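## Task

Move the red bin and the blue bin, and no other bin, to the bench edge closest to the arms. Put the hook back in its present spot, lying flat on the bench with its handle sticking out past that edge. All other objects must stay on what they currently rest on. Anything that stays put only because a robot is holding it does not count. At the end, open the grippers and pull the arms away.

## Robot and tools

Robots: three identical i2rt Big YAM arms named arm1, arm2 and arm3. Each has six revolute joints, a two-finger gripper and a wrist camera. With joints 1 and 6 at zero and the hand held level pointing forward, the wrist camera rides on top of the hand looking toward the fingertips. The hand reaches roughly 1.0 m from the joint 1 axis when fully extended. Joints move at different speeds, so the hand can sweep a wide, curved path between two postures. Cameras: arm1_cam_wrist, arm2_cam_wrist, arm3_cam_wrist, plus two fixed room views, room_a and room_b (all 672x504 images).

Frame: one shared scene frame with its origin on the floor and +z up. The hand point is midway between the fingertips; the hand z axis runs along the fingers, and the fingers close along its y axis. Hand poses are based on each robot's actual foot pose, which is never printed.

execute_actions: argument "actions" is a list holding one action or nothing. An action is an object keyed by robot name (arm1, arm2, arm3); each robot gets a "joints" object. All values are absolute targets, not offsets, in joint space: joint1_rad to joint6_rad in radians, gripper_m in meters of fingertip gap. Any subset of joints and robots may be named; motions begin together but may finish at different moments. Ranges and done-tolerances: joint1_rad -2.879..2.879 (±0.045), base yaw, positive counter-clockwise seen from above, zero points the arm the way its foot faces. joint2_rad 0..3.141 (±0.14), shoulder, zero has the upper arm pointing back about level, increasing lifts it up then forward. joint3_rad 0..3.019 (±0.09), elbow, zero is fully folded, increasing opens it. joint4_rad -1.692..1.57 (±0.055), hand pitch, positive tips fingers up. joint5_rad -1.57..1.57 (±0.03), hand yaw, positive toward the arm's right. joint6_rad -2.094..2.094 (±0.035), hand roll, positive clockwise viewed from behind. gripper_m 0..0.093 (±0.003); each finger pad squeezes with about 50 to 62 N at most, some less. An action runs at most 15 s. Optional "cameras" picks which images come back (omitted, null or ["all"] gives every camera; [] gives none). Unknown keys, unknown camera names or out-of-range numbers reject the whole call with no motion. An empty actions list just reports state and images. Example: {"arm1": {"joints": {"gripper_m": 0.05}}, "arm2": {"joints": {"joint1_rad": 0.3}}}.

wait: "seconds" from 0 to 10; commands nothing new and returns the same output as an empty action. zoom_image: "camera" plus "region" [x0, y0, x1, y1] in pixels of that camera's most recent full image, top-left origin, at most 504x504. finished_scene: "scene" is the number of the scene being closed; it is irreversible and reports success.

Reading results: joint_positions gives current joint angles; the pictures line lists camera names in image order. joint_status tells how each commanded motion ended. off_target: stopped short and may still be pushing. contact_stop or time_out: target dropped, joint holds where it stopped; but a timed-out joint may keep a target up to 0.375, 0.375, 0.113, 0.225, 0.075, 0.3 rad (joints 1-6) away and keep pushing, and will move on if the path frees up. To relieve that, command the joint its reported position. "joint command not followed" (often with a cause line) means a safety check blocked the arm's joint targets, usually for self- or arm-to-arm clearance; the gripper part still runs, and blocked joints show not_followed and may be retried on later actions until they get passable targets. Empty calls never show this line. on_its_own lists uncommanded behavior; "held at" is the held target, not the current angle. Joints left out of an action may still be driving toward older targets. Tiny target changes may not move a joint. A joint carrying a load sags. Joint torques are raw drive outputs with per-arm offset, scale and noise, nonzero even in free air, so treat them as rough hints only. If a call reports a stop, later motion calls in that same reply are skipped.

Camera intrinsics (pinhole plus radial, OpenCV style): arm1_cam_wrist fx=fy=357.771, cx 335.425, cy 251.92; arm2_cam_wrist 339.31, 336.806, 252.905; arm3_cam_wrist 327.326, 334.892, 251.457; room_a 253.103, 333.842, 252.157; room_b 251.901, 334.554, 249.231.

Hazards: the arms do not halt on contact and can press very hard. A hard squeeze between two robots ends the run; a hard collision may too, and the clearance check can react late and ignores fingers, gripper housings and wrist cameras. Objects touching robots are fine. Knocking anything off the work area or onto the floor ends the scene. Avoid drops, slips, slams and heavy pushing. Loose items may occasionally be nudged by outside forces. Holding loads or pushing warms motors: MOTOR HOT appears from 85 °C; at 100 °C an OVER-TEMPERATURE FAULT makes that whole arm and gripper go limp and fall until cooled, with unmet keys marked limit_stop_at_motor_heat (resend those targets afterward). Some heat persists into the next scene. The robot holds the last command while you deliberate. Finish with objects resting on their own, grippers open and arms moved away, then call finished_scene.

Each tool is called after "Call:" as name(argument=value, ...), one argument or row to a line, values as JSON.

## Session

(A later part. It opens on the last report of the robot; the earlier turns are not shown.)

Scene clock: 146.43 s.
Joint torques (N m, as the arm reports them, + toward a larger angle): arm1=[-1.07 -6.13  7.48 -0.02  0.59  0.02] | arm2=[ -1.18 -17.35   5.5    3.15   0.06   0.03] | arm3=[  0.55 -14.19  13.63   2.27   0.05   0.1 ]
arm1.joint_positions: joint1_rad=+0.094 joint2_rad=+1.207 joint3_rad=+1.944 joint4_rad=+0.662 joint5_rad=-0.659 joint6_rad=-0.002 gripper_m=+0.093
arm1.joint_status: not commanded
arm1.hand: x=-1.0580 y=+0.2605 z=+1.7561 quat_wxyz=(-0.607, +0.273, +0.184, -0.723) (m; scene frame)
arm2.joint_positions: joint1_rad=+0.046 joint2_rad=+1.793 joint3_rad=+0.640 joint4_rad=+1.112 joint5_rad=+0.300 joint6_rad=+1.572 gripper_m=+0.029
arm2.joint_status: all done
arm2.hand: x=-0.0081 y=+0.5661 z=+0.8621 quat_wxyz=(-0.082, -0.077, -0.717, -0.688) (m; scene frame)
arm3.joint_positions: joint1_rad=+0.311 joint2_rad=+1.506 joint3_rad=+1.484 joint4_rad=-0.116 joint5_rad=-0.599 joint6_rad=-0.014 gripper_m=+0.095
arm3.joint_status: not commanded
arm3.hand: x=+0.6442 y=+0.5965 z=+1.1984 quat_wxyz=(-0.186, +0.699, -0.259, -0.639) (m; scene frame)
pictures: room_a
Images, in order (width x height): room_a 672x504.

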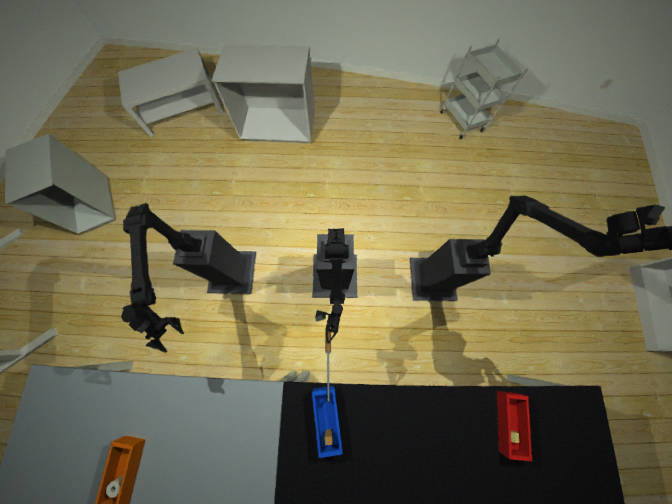

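Call:
execute_actions(
  actions=[
    {"arm2":{"joints":{"joint3_rad":1.25,"joint4_rad":1.1}},"arm3":{"joints":{"joint1_rad":0,"joint2_rad":0.8,"joint3_rad":0.9}}},
  ],
  cameras=[],
)

Call:
execute_actions(
  actions=[
    {"arm2":{"joints":{"joint1_rad":0.63,"joint2_rad":2.25,"joint3_rad":1.95,"joint4_rad":0.69,"joint5_rad":0.652,"joint6_rad":0}}},
  ],
  cameras=[],
)

Call:
execute_actions(
  actions=[
    {"arm2":{"joints":{"joint2_rad":2.45}}},
  ],
  cameras=[],
)

Call:
execute_actions(
  actions=[
    {"arm2":{"joints":{"joint2_rad":2.57,"joint3_rad":1.92}}},
  ],
  cameras=["arm2_cam_wrist"],
)

Scene clock: 152.43 s.
Joint torques (N m, as the arm reports them, + toward a larger angle): arm1=[-1.08 -6.11  7.49 -0.02  0.59  0.02] | arm2=[ -0.92 -20.69  13.04   2.37  -0.09   0.03] | arm3=[ 1.9  -2.96 10.79  1.98  0.06  0.09]
arm1.joint_positions: joint1_rad=+0.094 joint2_rad=+1.207 joint3_rad=+1.944 joint4_rad=+0.662 joint5_rad=-0.659 joint6_rad=-0.002 gripper_m=+0.093
arm1.joint_status: not commanded
arm1.hand: x=-1.0580 y=+0.2605 z=+1.7561 quat_wxyz=(-0.607, +0.273, +0.184, -0.723) (m; scene frame)
arm2.joint_positions: joint1_rad=+0.046 joint2_rad=+1.784 joint3_rad=+1.181 joint4_rad=+1.068 joint5_rad=+0.300 joint6_rad=+1.571 gripper_m=+0.029
arm2.joint_status: all done
arm2.hand: x=-0.0182 y=+0.6970 z=+1.1124 quat_wxyz=(-0.047, -0.107, -0.524, -0.844) (m; scene frame)
arm3.joint_positions: joint1_rad=-0.011 joint2_rad=+0.788 joint3_rad=+0.912 joint4_rad=-0.112 joint5_rad=-0.598 joint6_rad=-0.012 gripper_m=+0.095
arm3.joint_status: all done
arm3.hand: x=+0.8494 y=+0.3993 z=+1.2204 quat_wxyz=(-0.334, +0.626, -0.323, -0.627) (m; scene frame)
pictures: none
No camera images: the call's "cameras" was empty. Leave "cameras" out to get every camera's image.

Scene clock: 154.73 s.
Joint torques (N m, as the arm reports them, + toward a larger angle): arm1=[-1.1  -6.14  7.48 -0.02  0.59  0.01] | arm2=[ -0.69 -30.69  14.99   2.48  -0.25  -0.04] | arm3=[ 1.72 -2.41 10.89  2.04  0.06  0.11]
arm1.joint_positions: joint1_rad=+0.094 joint2_rad=+1.207 joint3_rad=+1.944 joint4_rad=+0.662 joint5_rad=-0.659 joint6_rad=-0.002 gripper_m=+0.093
arm1.joint_status: not commanded
arm1.hand: x=-1.0580 y=+0.2605 z=+1.7561 quat_wxyz=(-0.607, +0.273, +0.184, -0.723) (m; scene frame)
arm2.joint_positions: joint1_rad=+0.633 joint2_rad=+2.289 joint3_rad=+1.862 joint4_rad=+0.654 joint5_rad=+0.658 joint6_rad=+0.010 gripper_m=+0.029
arm2.joint_status: all done
arm2.hand: x=-0.4713 y=+0.7541 z=+0.9953 quat_wxyz=(-0.503, +0.416, -0.488, -0.579) (m; scene frame)
arm3.joint_positions: joint1_rad=-0.011 joint2_rad=+0.788 joint3_rad=+0.912 joint4_rad=-0.112 joint5_rad=-0.598 joint6_rad=-0.012 gripper_m=+0.095
arm3.joint_status: not commanded
arm3.hand: x=+0.8494 y=+0.3993 z=+1.2204 quat_wxyz=(-0.334, +0.626, -0.323, -0.627) (m; scene frame)
pictures: none
No camera images: the call's "cameras" was empty. Leave "cameras" out to get every camera's image.

Scene clock: 155.90 s.
Joint torques (N m, as the arm reports them, + toward a larger angle): arm1=[-1.09 -6.13  7.48 -0.02  0.59  0.02] | arm2=[ -0.97 -29.01  12.     1.47   0.03   0.02] | arm3=[ 1.87 -2.54 10.84  2.05  0.09  0.11]
arm1.joint_positions: joint1_rad=+0.094 joint2_rad=+1.207 joint3_rad=+1.944 joint4_rad=+0.662 joint5_rad=-0.659 joint6_rad=-0.002 gripper_m=+0.093
arm1.joint_status: not commanded
arm1.hand: x=-1.0580 y=+0.2605 z=+1.7561 quat_wxyz=(-0.607, +0.273, +0.184, -0.723) (m; scene frame)
arm2.joint_positions: joint1_rad=+0.633 joint2_rad=+2.456 joint3_rad=+1.896 joint4_rad=+0.686 joint5_rad=+0.651 joint6_rad=-0.002 gripper_m=+0.029
arm2.joint_status: all done
arm2.hand: x=-0.4817 y=+0.7662 z=+0.8765 quat_wxyz=(-0.503, +0.458, -0.490, -0.545) (m; scene frame)
arm3.joint_positions: joint1_rad=-0.011 joint2_rad=+0.788 joint3_rad=+0.912 joint4_rad=-0.112 joint5_rad=-0.598 joint6_rad=-0.012 gripper_m=+0.095
arm3.joint_status: not commanded
arm3.hand: x=+0.8494 y=+0.3993 z=+1.2204 quat_wxyz=(-0.334, +0.626, -0.323, -0.627) (m; scene frame)
pictures: none
No camera images: the call's "cameras" was empty. Leave "cameras" out to get every camera's image.

Scene clock: 156.87 s.
Joint torques (N m, as the arm reports them, + toward a larger angle): arm1=[-1.09 -6.14  7.49 -0.03  0.59  0.02] | arm2=[ -0.71 -30.3    9.56   1.12   0.05   0.04] | arm3=[ 1.54 -3.09 10.88  2.01  0.05  0.06]
arm1.joint_positions: joint1_rad=+0.094 joint2_rad=+1.207 joint3_rad=+1.944 joint4_rad=+0.662 joint5_rad=-0.659 joint6_rad=-0.002 gripper_m=+0.093
arm1.joint_status: not commanded
arm1.hand: x=-1.0580 y=+0.2605 z=+1.7561 quat_wxyz=(-0.607, +0.273, +0.184, -0.723) (m; scene frame)
arm2.joint_positions: joint1_rad=+0.633 joint2_rad=+2.582 joint3_rad=+1.896 joint4_rad=+0.697 joint5_rad=+0.651 joint6_rad=-0.001 gripper_m=+0.029
arm2.joint_status: all done
arm2.hand: x=-0.4781 y=+0.7618 z=+0.7690 quat_wxyz=(-0.498, +0.499, -0.497, -0.506) (m; scene frame)
arm3.joint_positions: joint1_rad=-0.011 joint2_rad=+0.788 joint3_rad=+0.912 joint4_rad=-0.112 joint5_rad=-0.598 joint6_rad=-0.012 gripper_m=+0.095
arm3.joint_status: not commanded
arm3.hand: x=+0.8494 y=+0.3993 z=+1.2204 quat_wxyz=(-0.334, +0.626, -0.323, -0.627) (m; scene frame)
pictures: arm2_cam_wrist
Images, in order (width x height): arm2_cam_wrist 672x504.

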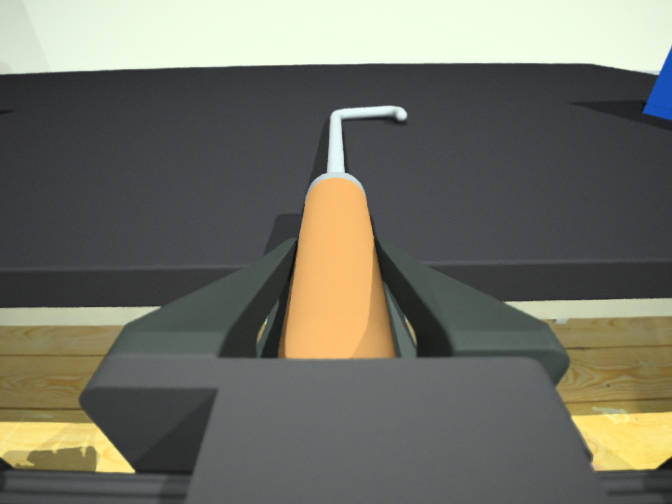

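Call:
execute_actions(
  actions=[
    {"arm2":{"joints":{"gripper_m":0.093}}},
  ],
  cameras=[],
)

Call:
execute_actions(
  actions=[
    {"arm2":{"joints":{"joint2_rad":1.7}}},
  ],
  cameras=[],
)

Call:
execute_actions(
  actions=[
    {"arm2":{"joints":{"joint1_rad":-0.1,"joint2_rad":1.0}},"arm1":{"joints":{"joint1_rad":-0.668,"joint4_rad":0.69}}},
  ],
  cameras=[],
)

Call:
execute_actions(
  actions=[
    {"arm1":{"joints":{"joint2_rad":2.52}}},
  ],
  cameras=[],
)

Call:
execute_actions(
  actions=[
    {"arm1":{"joints":{"joint2_rad":2.615}}},
  ],
  cameras=["arm1_cam_wrist"],
)

Scene clock: 161.93 s.
Joint torques (N m, as the arm reports them, + toward a larger angle): arm1=[-1.1  -6.12  7.48 -0.02  0.59  0.02] | arm2=[ -0.51 -29.57   9.41   1.13   0.05   0.03] | arm3=[ 1.66 -3.25 10.92  1.95  0.04  0.11]
arm1.joint_positions: joint1_rad=+0.094 joint2_rad=+1.207 joint3_rad=+1.944 joint4_rad=+0.662 joint5_rad=-0.659 joint6_rad=-0.002 gripper_m=+0.093
arm1.joint_status: not commanded
arm1.hand: x=-1.0580 y=+0.2605 z=+1.7561 quat_wxyz=(-0.607, +0.273, +0.184, -0.723) (m; scene frame)
arm2.joint_positions: joint1_rad=+0.633 joint2_rad=+2.582 joint3_rad=+1.896 joint4_rad=+0.697 joint5_rad=+0.651 joint6_rad=-0.001 gripper_m=+0.093
arm2.joint_status: all done
arm2.hand: x=-0.4781 y=+0.7618 z=+0.7689 quat_wxyz=(-0.498, +0.500, -0.497, -0.505) (m; scene frame)
arm3.joint_positions: joint1_rad=-0.011 joint2_rad=+0.788 joint3_rad=+0.912 joint4_rad=-0.112 joint5_rad=-0.598 joint6_rad=-0.012 gripper_m=+0.095
arm3.joint_status: not commanded
arm3.hand: x=+0.8494 y=+0.3993 z=+1.2204 quat_wxyz=(-0.334, +0.626, -0.323, -0.627) (m; scene frame)
pictures: none
No camera images: the call's "cameras" was empty. Leave "cameras" out to get every camera's image.

Scene clock: 164.13 s.
Joint torques (N m, as the arm reports them, + toward a larger angle): arm1=[-1.1  -6.15  7.48 -0.03  0.59  0.02] | arm2=[ -0.9  -18.48   8.43   0.57  -0.26   0.02] | arm3=[ 1.8  -2.92 10.93  2.07  0.11  0.07]
arm1.joint_positions: joint1_rad=+0.094 joint2_rad=+1.207 joint3_rad=+1.944 joint4_rad=+0.662 joint5_rad=-0.659 joint6_rad=-0.002 gripper_m=+0.093
arm1.joint_status: not commanded
arm1.hand: x=-1.0580 y=+0.2605 z=+1.7561 quat_wxyz=(-0.607, +0.273, +0.184, -0.723) (m; scene frame)
arm2.joint_positions: joint1_rad=+0.633 joint2_rad=+1.705 joint3_rad=+1.919 joint4_rad=+0.690 joint5_rad=+0.651 joint6_rad=-0.001 gripper_m=+0.093
arm2.joint_status: all done
arm2.hand: x=-0.3307 y=+0.5714 z=+1.4790 quat_wxyz=(-0.488, +0.146, -0.408, -0.758) (m; scene frame)
arm3.joint_positions: joint1_rad=-0.011 joint2_rad=+0.788 joint3_rad=+0.912 joint4_rad=-0.112 joint5_rad=-0.598 joint6_rad=-0.012 gripper_m=+0.095
arm3.joint_status: not commanded
arm3.hand: x=+0.8494 y=+0.3993 z=+1.2204 quat_wxyz=(-0.334, +0.626, -0.323, -0.627) (m; scene frame)
pictures: none
No camera images: the call's "cameras" was empty. Leave "cameras" out to get every camera's image.

Scene clock: 166.63 s.
Joint torques (N m, as the arm reports them, + toward a larger angle): arm1=[-1.87 -6.14  7.48  0.31  0.56  0.02] | arm2=[-1.03  1.07  4.63 -0.56 -0.39  0.  ] | arm3=[ 1.74 -3.07 10.97  1.96  0.07  0.11]
arm1.joint_positions: joint1_rad=-0.663 joint2_rad=+1.207 joint3_rad=+1.944 joint4_rad=+0.681 joint5_rad=-0.658 joint6_rad=-0.002 gripper_m=+0.093
arm1.joint_status: all done
arm1.hand: x=-0.8476 y=+0.2801 z=+1.7554 quat_wxyz=(-0.833, +0.320, +0.077, -0.445) (m; scene frame)
arm2.joint_positions: joint1_rad=-0.094 joint2_rad=+0.996 joint3_rad=+1.913 joint4_rad=+0.689 joint5_rad=+0.653 joint6_rad=-0.001 gripper_m=+0.093
arm2.joint_status: all done
arm2.hand: x=+0.0927 y=+0.0903 z=+1.7353 quat_wxyz=(-0.688, -0.245, -0.207, -0.651) (m; scene frame)
arm3.joint_positions: joint1_rad=-0.011 joint2_rad=+0.788 joint3_rad=+0.912 joint4_rad=-0.112 joint5_rad=-0.598 joint6_rad=-0.012 gripper_m=+0.095
arm3.joint_status: not commanded
arm3.hand: x=+0.8494 y=+0.3993 z=+1.2204 quat_wxyz=(-0.334, +0.626, -0.323, -0.627) (m; scene frame)
pictures: none
No camera images: the call's "cameras" was empty. Leave "cameras" out to get every camera's image.

Scene clock: 168.60 s.
Joint torques (N m, as the arm reports them, + toward a larger angle): arm1=[ -1.8  -27.27  11.39   2.05  -0.01  -0.05] | arm2=[-0.96  1.19  4.68 -0.55 -0.38 -0.02] | arm3=[ 2.08 -2.61 10.94  2.04  0.09  0.11]
arm1.joint_positions: joint1_rad=-0.663 joint2_rad=+2.540 joint3_rad=+1.917 joint4_rad=+0.677 joint5_rad=-0.655 joint6_rad=-0.002 gripper_m=+0.093
arm1.joint_status: all done
arm1.hand: x=-0.4774 y=+0.7797 z=+0.8558 quat_wxyz=(-0.513, +0.500, -0.480, -0.506) (m; scene frame)
arm2.joint_positions: joint1_rad=-0.094 joint2_rad=+0.996 joint3_rad=+1.913 joint4_rad=+0.689 joint5_rad=+0.653 joint6_rad=-0.001 gripper_m=+0.093
arm2.joint_status: not commanded
arm2.hand: x=+0.0927 y=+0.0903 z=+1.7353 quat_wxyz=(-0.688, -0.245, -0.207, -0.651) (m; scene frame)
arm3.joint_positions: joint1_rad=-0.011 joint2_rad=+0.788 joint3_rad=+0.912 joint4_rad=-0.112 joint5_rad=-0.598 joint6_rad=-0.012 gripper_m=+0.095
arm3.joint_status: not commanded
arm3.hand: x=+0.8494 y=+0.3993 z=+1.2204 quat_wxyz=(-0.334, +0.626, -0.323, -0.627) (m; scene frame)
pictures: none
No camera images: the call's "cameras" was empty. Leave "cameras" out to get every camera's image.

Scene clock: 169.70 s.
Joint torques (N m, as the arm reports them, + toward a larger angle): arm1=[ -1.78 -25.43  10.71   2.03  -0.04  -0.05] | arm2=[-1.07  1.28  4.79 -0.44 -0.38 -0.01] | arm3=[ 1.5  -2.89 10.8   2.04  0.05  0.04]
arm1.joint_positions: joint1_rad=-0.663 joint2_rad=+2.614 joint3_rad=+1.921 joint4_rad=+0.677 joint5_rad=-0.655 joint6_rad=-0.002 gripper_m=+0.093
arm1.joint_status: all done
arm1.hand: x=-0.4810 y=+0.7752 z=+0.7939 quat_wxyz=(-0.489, +0.504, -0.504, -0.503) (m; scene frame)
arm2.joint_positions: joint1_rad=-0.094 joint2_rad=+0.996 joint3_rad=+1.913 joint4_rad=+0.689 joint5_rad=+0.653 joint6_rad=-0.001 gripper_m=+0.093
arm2.joint_status: not commanded
arm2.hand: x=+0.0927 y=+0.0903 z=+1.7353 quat_wxyz=(-0.688, -0.245, -0.207, -0.651) (m; scene frame)
arm3.joint_positions: joint1_rad=-0.011 joint2_rad=+0.788 joint3_rad=+0.912 joint4_rad=-0.112 joint5_rad=-0.598 joint6_rad=-0.012 gripper_m=+0.095
arm3.joint_status: not commanded
arm3.hand: x=+0.8494 y=+0.3993 z=+1.2204 quat_wxyz=(-0.334, +0.626, -0.323, -0.627) (m; scene frame)
pictures: arm1_cam_wrist
Images, in order (width x height): arm1_cam_wrist 672x504.

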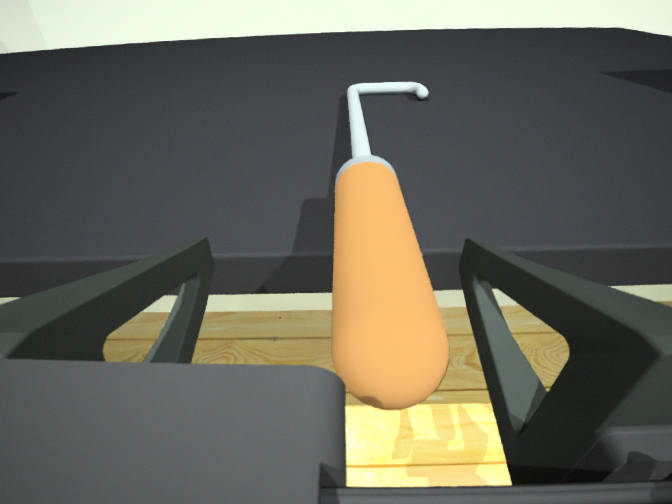

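Call:
execute_actions(
  actions=[
    {"arm1":{"joints":{"joint1_rad":-0.683}}},
  ],
  cameras=[],
)

Call:
execute_actions(
  actions=[
    {"arm1":{"joints":{"gripper_m":0}}},
  ],
  cameras=["arm1_cam_wrist"],
)

Call:
execute_actions(
  actions=[
    {"arm1":{"joints":{"joint2_rad":2.45,"joint6_rad":1.57}}},
  ],
  cameras=[],
)

Call:
execute_actions(
  actions=[
    {"arm1":{"joints":{"joint2_rad":2.2,"joint3_rad":2.06,"joint4_rad":0.4}}},
  ],
  cameras=[],
)

Call:
execute_actions(
  actions=[
    {"arm1":{"joints":{"joint1_rad":0.665,"joint5_rad":0.905}}},
  ],
  cameras=["arm1_cam_wrist","room_a"],
)

Scene clock: 175.30 s.
Joint torques (N m, as the arm reports them, + toward a larger angle): arm1=[ -1.91 -25.59  10.77   2.07  -0.04  -0.05] | arm2=[-0.9   1.13  4.76 -0.47 -0.39 -0.01] | arm3=[ 2.55 -2.6  10.84  2.18  0.06  0.06]
arm1.joint_positions: joint1_rad=-0.678 joint2_rad=+2.614 joint3_rad=+1.921 joint4_rad=+0.677 joint5_rad=-0.655 joint6_rad=-0.002 gripper_m=+0.093
arm1.joint_status: all done
arm1.hand: x=-0.4698 y=+0.7686 z=+0.7938 quat_wxyz=(-0.493, +0.500, -0.508, -0.499) (m; scene frame)
arm2.joint_positions: joint1_rad=-0.094 joint2_rad=+0.996 joint3_rad=+1.913 joint4_rad=+0.689 joint5_rad=+0.653 joint6_rad=-0.001 gripper_m=+0.093
arm2.joint_status: not commanded
arm2.hand: x=+0.0927 y=+0.0903 z=+1.7353 quat_wxyz=(-0.688, -0.245, -0.207, -0.651) (m; scene frame)
arm3.joint_positions: joint1_rad=-0.011 joint2_rad=+0.788 joint3_rad=+0.912 joint4_rad=-0.112 joint5_rad=-0.598 joint6_rad=-0.012 gripper_m=+0.095
arm3.joint_status: not commanded
arm3.hand: x=+0.8494 y=+0.3993 z=+1.2204 quat_wxyz=(-0.334, +0.626, -0.323, -0.627) (m; scene frame)
pictures: none
No camera images: the call's "cameras" was empty. Leave "cameras" out to get every camera's image.

Scene clock: 176.00 s.
Joint torques (N m, as the arm reports them, + toward a larger angle): arm1=[ -1.82 -25.63  10.76   2.06  -0.05  -0.05] | arm2=[-1.22  1.26  4.75 -0.55 -0.39 -0.01] | arm3=[ 2.25 -2.73 10.85  1.99  0.06  0.06]
arm1.joint_positions: joint1_rad=-0.678 joint2_rad=+2.614 joint3_rad=+1.921 joint4_rad=+0.677 joint5_rad=-0.655 joint6_rad=-0.001 gripper_m=+0.029
arm1.joint_status: gripper_m off_target (ended at +0.029, target +0.000)
arm1.hand: x=-0.4698 y=+0.7686 z=+0.7938 quat_wxyz=(-0.493, +0.500, -0.508, -0.499) (m; scene frame)
arm2.joint_positions: joint1_rad=-0.094 joint2_rad=+0.996 joint3_rad=+1.913 joint4_rad=+0.689 joint5_rad=+0.653 joint6_rad=-0.001 gripper_m=+0.093
arm2.joint_status: not commanded
arm2.hand: x=+0.0927 y=+0.0903 z=+1.7353 quat_wxyz=(-0.688, -0.245, -0.207, -0.651) (m; scene frame)
arm3.joint_positions: joint1_rad=-0.011 joint2_rad=+0.788 joint3_rad=+0.912 joint4_rad=-0.112 joint5_rad=-0.598 joint6_rad=-0.012 gripper_m=+0.095
arm3.joint_status: not commanded
arm3.hand: x=+0.8494 y=+0.3993 z=+1.2204 quat_wxyz=(-0.334, +0.626, -0.323, -0.627) (m; scene frame)
pictures: arm1_cam_wrist
Images, in order (width x height): arm1_cam_wrist 672x504.

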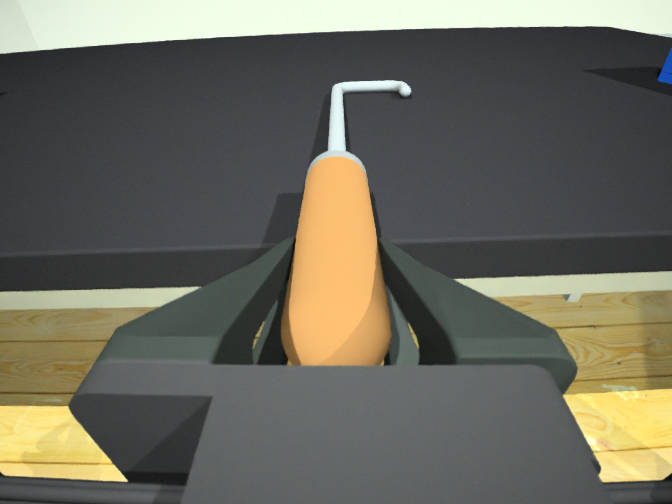

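Scene clock: 178.17 s.
Joint torques (N m, as the arm reports them, + toward a larger angle): arm1=[ -1.88 -30.15  11.39   2.48   0.12   0.1 ] | arm2=[-1.16  1.12  4.76 -0.53 -0.38 -0.03] | arm3=[ 1.99 -2.81 10.75  2.17  0.05  0.05]
arm1.joint_positions: joint1_rad=-0.678 joint2_rad=+2.507 joint3_rad=+1.921 joint4_rad=+0.664 joint5_rad=-0.658 joint6_rad=+1.545 gripper_m=+0.029
arm1.joint_status: all done
arm1.hand: x=-0.4645 y=+0.7746 z=+0.8836 quat_wxyz=(-0.024, +0.024, -0.686, -0.727) (m; scene frame)
arm2.joint_positions: joint1_rad=-0.094 joint2_rad=+0.996 joint3_rad=+1.913 joint4_rad=+0.689 joint5_rad=+0.653 joint6_rad=-0.001 gripper_m=+0.093
arm2.joint_status: not commanded
arm2.hand: x=+0.0927 y=+0.0903 z=+1.7353 quat_wxyz=(-0.688, -0.245, -0.207, -0.651) (m; scene frame)
arm3.joint_positions: joint1_rad=-0.011 joint2_rad=+0.788 joint3_rad=+0.912 joint4_rad=-0.112 joint5_rad=-0.598 joint6_rad=-0.012 gripper_m=+0.095
arm3.joint_status: not commanded
arm3.hand: x=+0.8494 y=+0.3993 z=+1.2204 quat_wxyz=(-0.334, +0.626, -0.323, -0.627) (m; scene frame)
pictures: none
No camera images: the call's "cameras" was empty. Leave "cameras" out to get every camera's image.

Scene clock: 179.73 s.
Joint torques (N m, as the arm reports them, + toward a larger angle): arm1=[ -1.7  -27.3   13.93   2.44   0.13   0.1 ] | arm2=[-0.9   1.18  4.73 -0.53 -0.39 -0.02] | arm3=[ 2.13 -2.41 10.78  1.96  0.07  0.08]
arm1.joint_positions: joint1_rad=-0.678 joint2_rad=+2.235 joint3_rad=+2.003 joint4_rad=+0.376 joint5_rad=-0.658 joint6_rad=+1.547 gripper_m=+0.029
arm1.joint_status: all done
arm1.hand: x=-0.4669 y=+0.7702 z=+1.1079 quat_wxyz=(-0.038, +0.037, -0.666, -0.744) (m; scene frame)
arm2.joint_positions: joint1_rad=-0.094 joint2_rad=+0.996 joint3_rad=+1.913 joint4_rad=+0.689 joint5_rad=+0.653 joint6_rad=-0.001 gripper_m=+0.093
arm2.joint_status: not commanded
arm2.hand: x=+0.0927 y=+0.0903 z=+1.7353 quat_wxyz=(-0.688, -0.245, -0.207, -0.651) (m; scene frame)
arm3.joint_positions: joint1_rad=-0.011 joint2_rad=+0.788 joint3_rad=+0.912 joint4_rad=-0.112 joint5_rad=-0.598 joint6_rad=-0.012 gripper_m=+0.095
arm3.joint_status: not commanded
arm3.hand: x=+0.8494 y=+0.3993 z=+1.2204 quat_wxyz=(-0.334, +0.626, -0.323, -0.627) (m; scene frame)
pictures: none
No camera images: the call's "cameras" was empty. Leave "cameras" out to get every camera's image.

Scene clock: 182.57 s.
Joint torques (N m, as the arm reports them, + toward a larger angle): arm1=[ -1.96 -29.11  13.65   2.54  -0.08   0.09] | arm2=[-1.14  1.11  4.68 -0.53 -0.37 -0.02] | arm3=[ 2.06 -3.13 10.69  2.23  0.05  0.12]
arm1.joint_positions: joint1_rad=+0.671 joint2_rad=+2.259 joint3_rad=+2.003 joint4_rad=+0.366 joint5_rad=+0.906 joint6_rad=+1.547 gripper_m=+0.029
arm1.joint_status: all done
arm1.hand: x=-1.3737 y=+0.7541 z=+1.0875 quat_wxyz=(-0.054, -0.098, -0.677, -0.727) (m; scene frame)
arm2.joint_positions: joint1_rad=-0.094 joint2_rad=+0.996 joint3_rad=+1.913 joint4_rad=+0.689 joint5_rad=+0.653 joint6_rad=-0.001 gripper_m=+0.093
arm2.joint_status: not commanded
arm2.hand: x=+0.0927 y=+0.0903 z=+1.7353 quat_wxyz=(-0.688, -0.245, -0.207, -0.651) (m; scene frame)
arm3.joint_positions: joint1_rad=-0.011 joint2_rad=+0.788 joint3_rad=+0.912 joint4_rad=-0.112 joint5_rad=-0.598 joint6_rad=-0.012 gripper_m=+0.095
arm3.joint_status: not commanded
arm3.hand: x=+0.8494 y=+0.3993 z=+1.2204 quat_wxyz=(-0.334, +0.626, -0.323, -0.627) (m; scene frame)
pictures: arm1_cam_wrist, room_a
Images, in order (width x height): arm1_cam_wrist 672x504, room_a 672x504.

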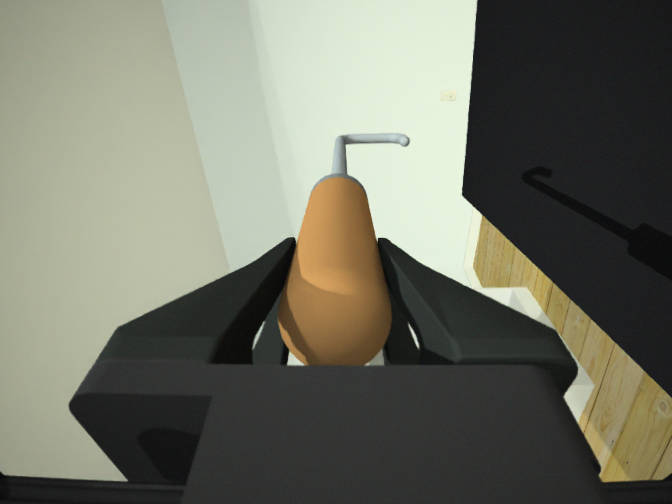

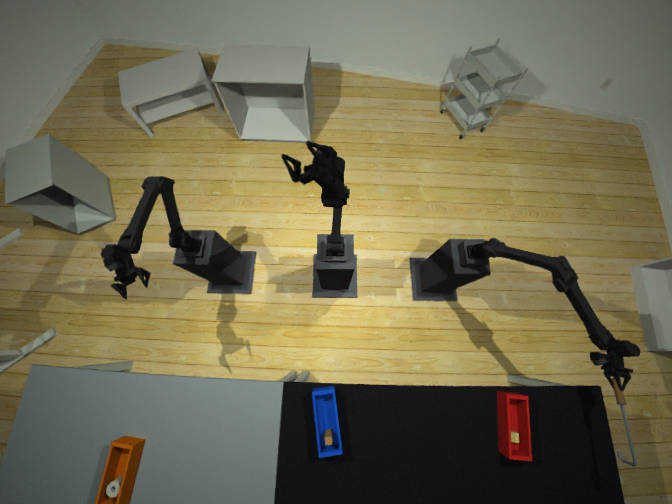

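Call:
execute_actions(
  actions=[
    {"arm1":{"joints":{"joint1_rad":0.655,"joint2_rad":2.48,"joint4_rad":0.66,"joint6_rad":0}}},
  ],
  cameras=["room_a","arm1_cam_wrist"],
)

Call:
execute_actions(
  actions=[
    {"arm1":{"joints":{"joint2_rad":2.63}}},
  ],
  cameras=["room_a","arm1_cam_wrist"],
)

Scene clock: 191.17 s.
Joint torques (N m, as the arm reports them, + toward a larger angle): arm1=[ -1.6  -31.1   12.55   2.59  -0.05  -0.26] | arm2=[-0.98  1.16  4.73 -0.52 -0.38 -0.02] | arm3=[ 2.13 -2.56 10.74  2.    0.04  0.13]
arm1.joint_positions: joint1_rad=+0.659 joint2_rad=+2.549 joint3_rad=+2.006 joint4_rad=+0.627 joint5_rad=+0.906 joint6_rad=+0.017 gripper_m=+0.029
arm1.joint_status: all done
arm1.hand: x=-1.3766 y=+0.7722 z=+0.8877 quat_wxyz=(-0.546, +0.405, -0.559, -0.475) (m; scene frame)
arm2.joint_positions: joint1_rad=-0.094 joint2_rad=+0.996 joint3_rad=+1.913 joint4_rad=+0.689 joint5_rad=+0.653 joint6_rad=-0.001 gripper_m=+0.093
arm2.joint_status: not commanded
arm2.hand: x=+0.0927 y=+0.0903 z=+1.7353 quat_wxyz=(-0.688, -0.245, -0.207, -0.651) (m; scene frame)
arm3.joint_positions: joint1_rad=-0.011 joint2_rad=+0.788 joint3_rad=+0.912 joint4_rad=-0.112 joint5_rad=-0.598 joint6_rad=-0.012 gripper_m=+0.095
arm3.joint_status: not commanded
arm3.hand: x=+0.8494 y=+0.3993 z=+1.2204 quat_wxyz=(-0.334, +0.626, -0.323, -0.627) (m; scene frame)
pictures: arm1_cam_wrist, room_a
Images, in order (width x height): arm1_cam_wrist 672x504, room_a 672x504.

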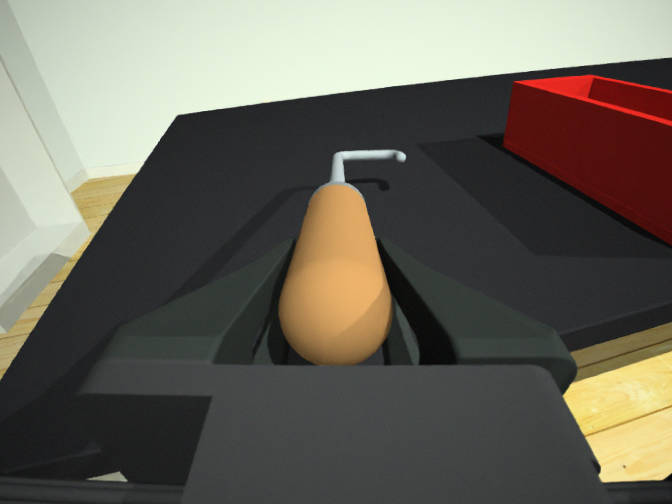

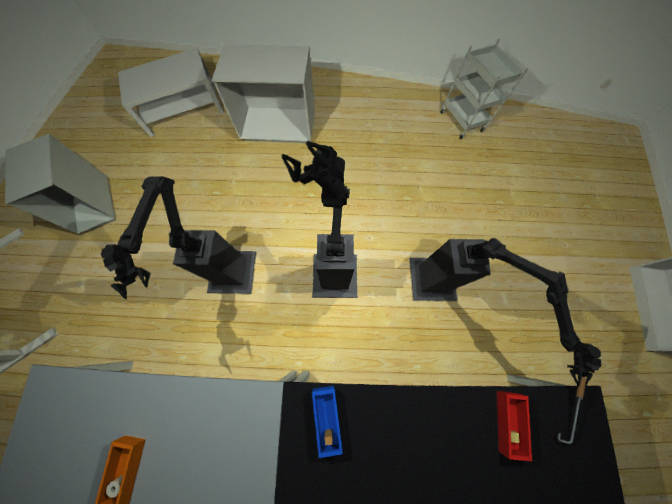

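Scene clock: 192.20 s.
Joint torques (N m, as the arm reports them, + toward a larger angle): arm1=[ -1.68 -27.77  11.77   2.04   0.11  -0.23] | arm2=[-0.94  1.15  4.74 -0.44 -0.38 -0.02] | arm3=[ 1.8  -3.19 10.85  2.05  0.09  0.05]
arm1.joint_positions: joint1_rad=+0.659 joint2_rad=+2.651 joint3_rad=+2.010 joint4_rad=+0.645 joint5_rad=+0.904 joint6_rad=+0.013 gripper_m=+0.029
arm1.joint_status: all done
arm1.hand: x=-1.3734 y=+0.7671 z=+0.8052 quat_wxyz=(-0.547, +0.436, -0.558, -0.446) (m; scene frame)
arm2.joint_positions: joint1_rad=-0.094 joint2_rad=+0.996 joint3_rad=+1.913 joint4_rad=+0.689 joint5_rad=+0.653 joint6_rad=-0.001 gripper_m=+0.093
arm2.joint_status: not commanded
arm2.hand: x=+0.0927 y=+0.0903 z=+1.7353 quat_wxyz=(-0.688, -0.245, -0.207, -0.651) (m; scene frame)
arm3.joint_positions: joint1_rad=-0.011 joint2_rad=+0.788 joint3_rad=+0.912 joint4_rad=-0.112 joint5_rad=-0.598 joint6_rad=-0.012 gripper_m=+0.095
arm3.joint_status: not commanded
arm3.hand: x=+0.8494 y=+0.3993 z=+1.2204 quat_wxyz=(-0.334, +0.626, -0.323, -0.627) (m; scene frame)
pictures: arm1_cam_wrist, room_a
Images, in order (width x height): arm1_cam_wrist 672x504, room_a 672x504.

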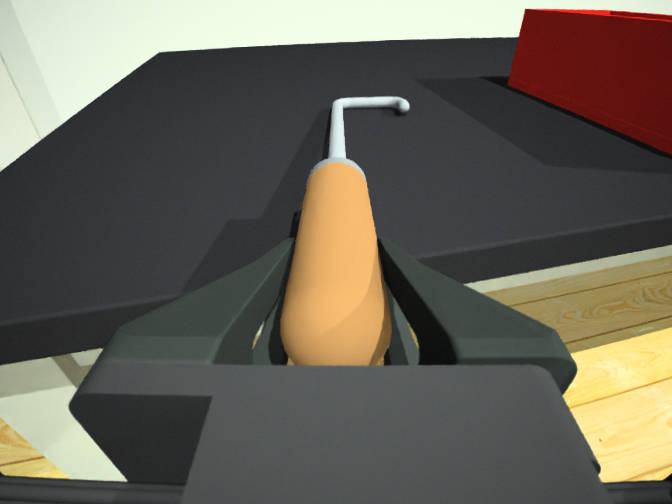

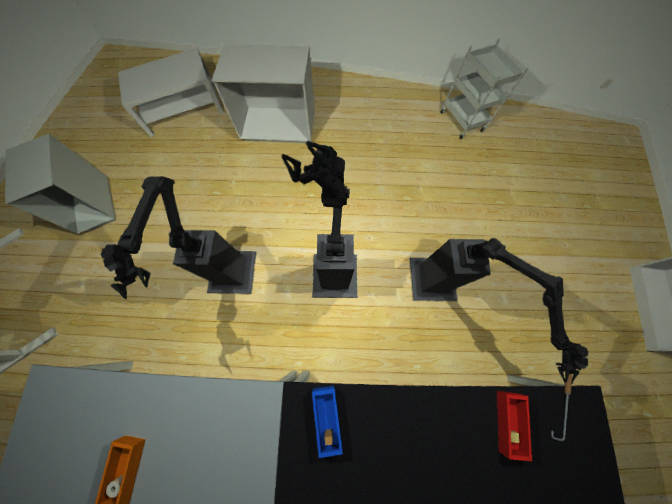

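Call:
execute_actions(
  actions=[
    {"arm1":{"joints":{"joint2_rad":2.65}}},
  ],
  cameras=[],
)

Call:
execute_actions(
  actions=[
    {"arm1":{"joints":{"gripper_m":0.093}}},
  ],
  cameras=[],
)

Call:
execute_actions(
  actions=[
    {"arm1":{"joints":{"joint2_rad":1.5}}},
  ],
  cameras=["room_a"],
)

Scene clock: 195.10 s.
Joint torques (N m, as the arm reports them, + toward a larger angle): arm1=[ -1.64 -26.24  11.76   2.04   0.1   -0.23] | arm2=[-1.16  1.1   4.76 -0.48 -0.4  -0.01] | arm3=[ 2.02 -2.5  10.67  2.18  0.07  0.07]
arm1.joint_positions: joint1_rad=+0.659 joint2_rad=+2.651 joint3_rad=+2.010 joint4_rad=+0.645 joint5_rad=+0.904 joint6_rad=+0.013 gripper_m=+0.029
arm1.joint_status: all done
arm1.hand: x=-1.3734 y=+0.7671 z=+0.8052 quat_wxyz=(-0.547, +0.436, -0.558, -0.446) (m; scene frame)
arm2.joint_positions: joint1_rad=-0.094 joint2_rad=+0.996 joint3_rad=+1.913 joint4_rad=+0.689 joint5_rad=+0.653 joint6_rad=-0.001 gripper_m=+0.093
arm2.joint_status: not commanded
arm2.hand: x=+0.0927 y=+0.0903 z=+1.7353 quat_wxyz=(-0.688, -0.245, -0.207, -0.651) (m; scene frame)
arm3.joint_positions: joint1_rad=-0.011 joint2_rad=+0.788 joint3_rad=+0.912 joint4_rad=-0.112 joint5_rad=-0.598 joint6_rad=-0.012 gripper_m=+0.095
arm3.joint_status: not commanded
arm3.hand: x=+0.8494 y=+0.3993 z=+1.2204 quat_wxyz=(-0.334, +0.626, -0.323, -0.627) (m; scene frame)
pictures: none
No camera images: the call's "cameras" was empty. Leave "cameras" out to get every camera's image.

Scene clock: 195.80 s.
Joint torques (N m, as the arm reports them, + toward a larger angle): arm1=[ -1.7  -26.14  11.79   2.04   0.11  -0.23] | arm2=[-0.98  1.18  4.69 -0.48 -0.39 -0.02] | arm3=[ 1.8  -2.46 10.83  2.14  0.05  0.1 ]
arm1.joint_positions: joint1_rad=+0.659 joint2_rad=+2.651 joint3_rad=+2.010 joint4_rad=+0.645 joint5_rad=+0.904 joint6_rad=+0.013 gripper_m=+0.093
arm1.joint_status: all done
arm1.hand: x=-1.3734 y=+0.7671 z=+0.8052 quat_wxyz=(-0.547, +0.436, -0.558, -0.446) (m; scene frame)
arm2.joint_positions: joint1_rad=-0.094 joint2_rad=+0.996 joint3_rad=+1.913 joint4_rad=+0.689 joint5_rad=+0.653 joint6_rad=-0.001 gripper_m=+0.093
arm2.joint_status: not commanded
arm2.hand: x=+0.0927 y=+0.0903 z=+1.7353 quat_wxyz=(-0.688, -0.245, -0.207, -0.651) (m; scene frame)
arm3.joint_positions: joint1_rad=-0.011 joint2_rad=+0.788 joint3_rad=+0.912 joint4_rad=-0.112 joint5_rad=-0.598 joint6_rad=-0.012 gripper_m=+0.095
arm3.joint_status: not commanded
arm3.hand: x=+0.8494 y=+0.3993 z=+1.2204 quat_wxyz=(-0.334, +0.626, -0.323, -0.627) (m; scene frame)
pictures: none
No camera images: the call's "cameras" was empty. Leave "cameras" out to get every camera's image.

Scene clock: 198.20 s.
Joint torques (N m, as the arm reports them, + toward a larger angle): arm1=[ -1.73 -12.87   9.16   0.32  -0.44  -0.29] | arm2=[-1.05  1.18  4.79 -0.55 -0.39  0.  ] | arm3=[ 2.05 -3.18 10.77  2.05  0.05  0.08]
arm1.joint_positions: joint1_rad=+0.659 joint2_rad=+1.512 joint3_rad=+2.038 joint4_rad=+0.661 joint5_rad=+0.903 joint6_rad=+0.013 gripper_m=+0.093
arm1.joint_status: all done
arm1.hand: x=-1.1110 y=+0.4516 z=+1.6554 quat_wxyz=(-0.449, -0.034, -0.463, -0.763) (m; scene frame)
arm2.joint_positions: joint1_rad=-0.094 joint2_rad=+0.996 joint3_rad=+1.913 joint4_rad=+0.689 joint5_rad=+0.653 joint6_rad=-0.001 gripper_m=+0.093
arm2.joint_status: not commanded
arm2.hand: x=+0.0927 y=+0.0903 z=+1.7353 quat_wxyz=(-0.688, -0.245, -0.207, -0.651) (m; scene frame)
arm3.joint_positions: joint1_rad=-0.011 joint2_rad=+0.788 joint3_rad=+0.912 joint4_rad=-0.112 joint5_rad=-0.598 joint6_rad=-0.012 gripper_m=+0.095
arm3.joint_status: not commanded
arm3.hand: x=+0.8494 y=+0.3993 z=+1.2204 quat_wxyz=(-0.334, +0.626, -0.323, -0.627) (m; scene frame)
pictures: room_a
Images, in order (width x height): room_a 672x504.

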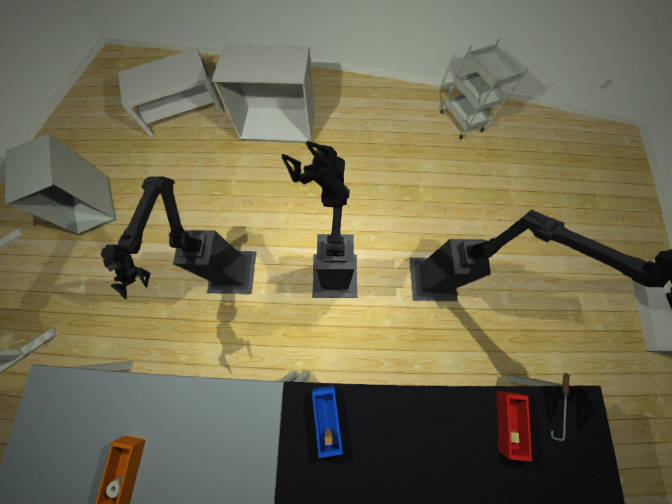

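Call:
finished_scene(
  scene=2,
)

The scene is finished: the task was done.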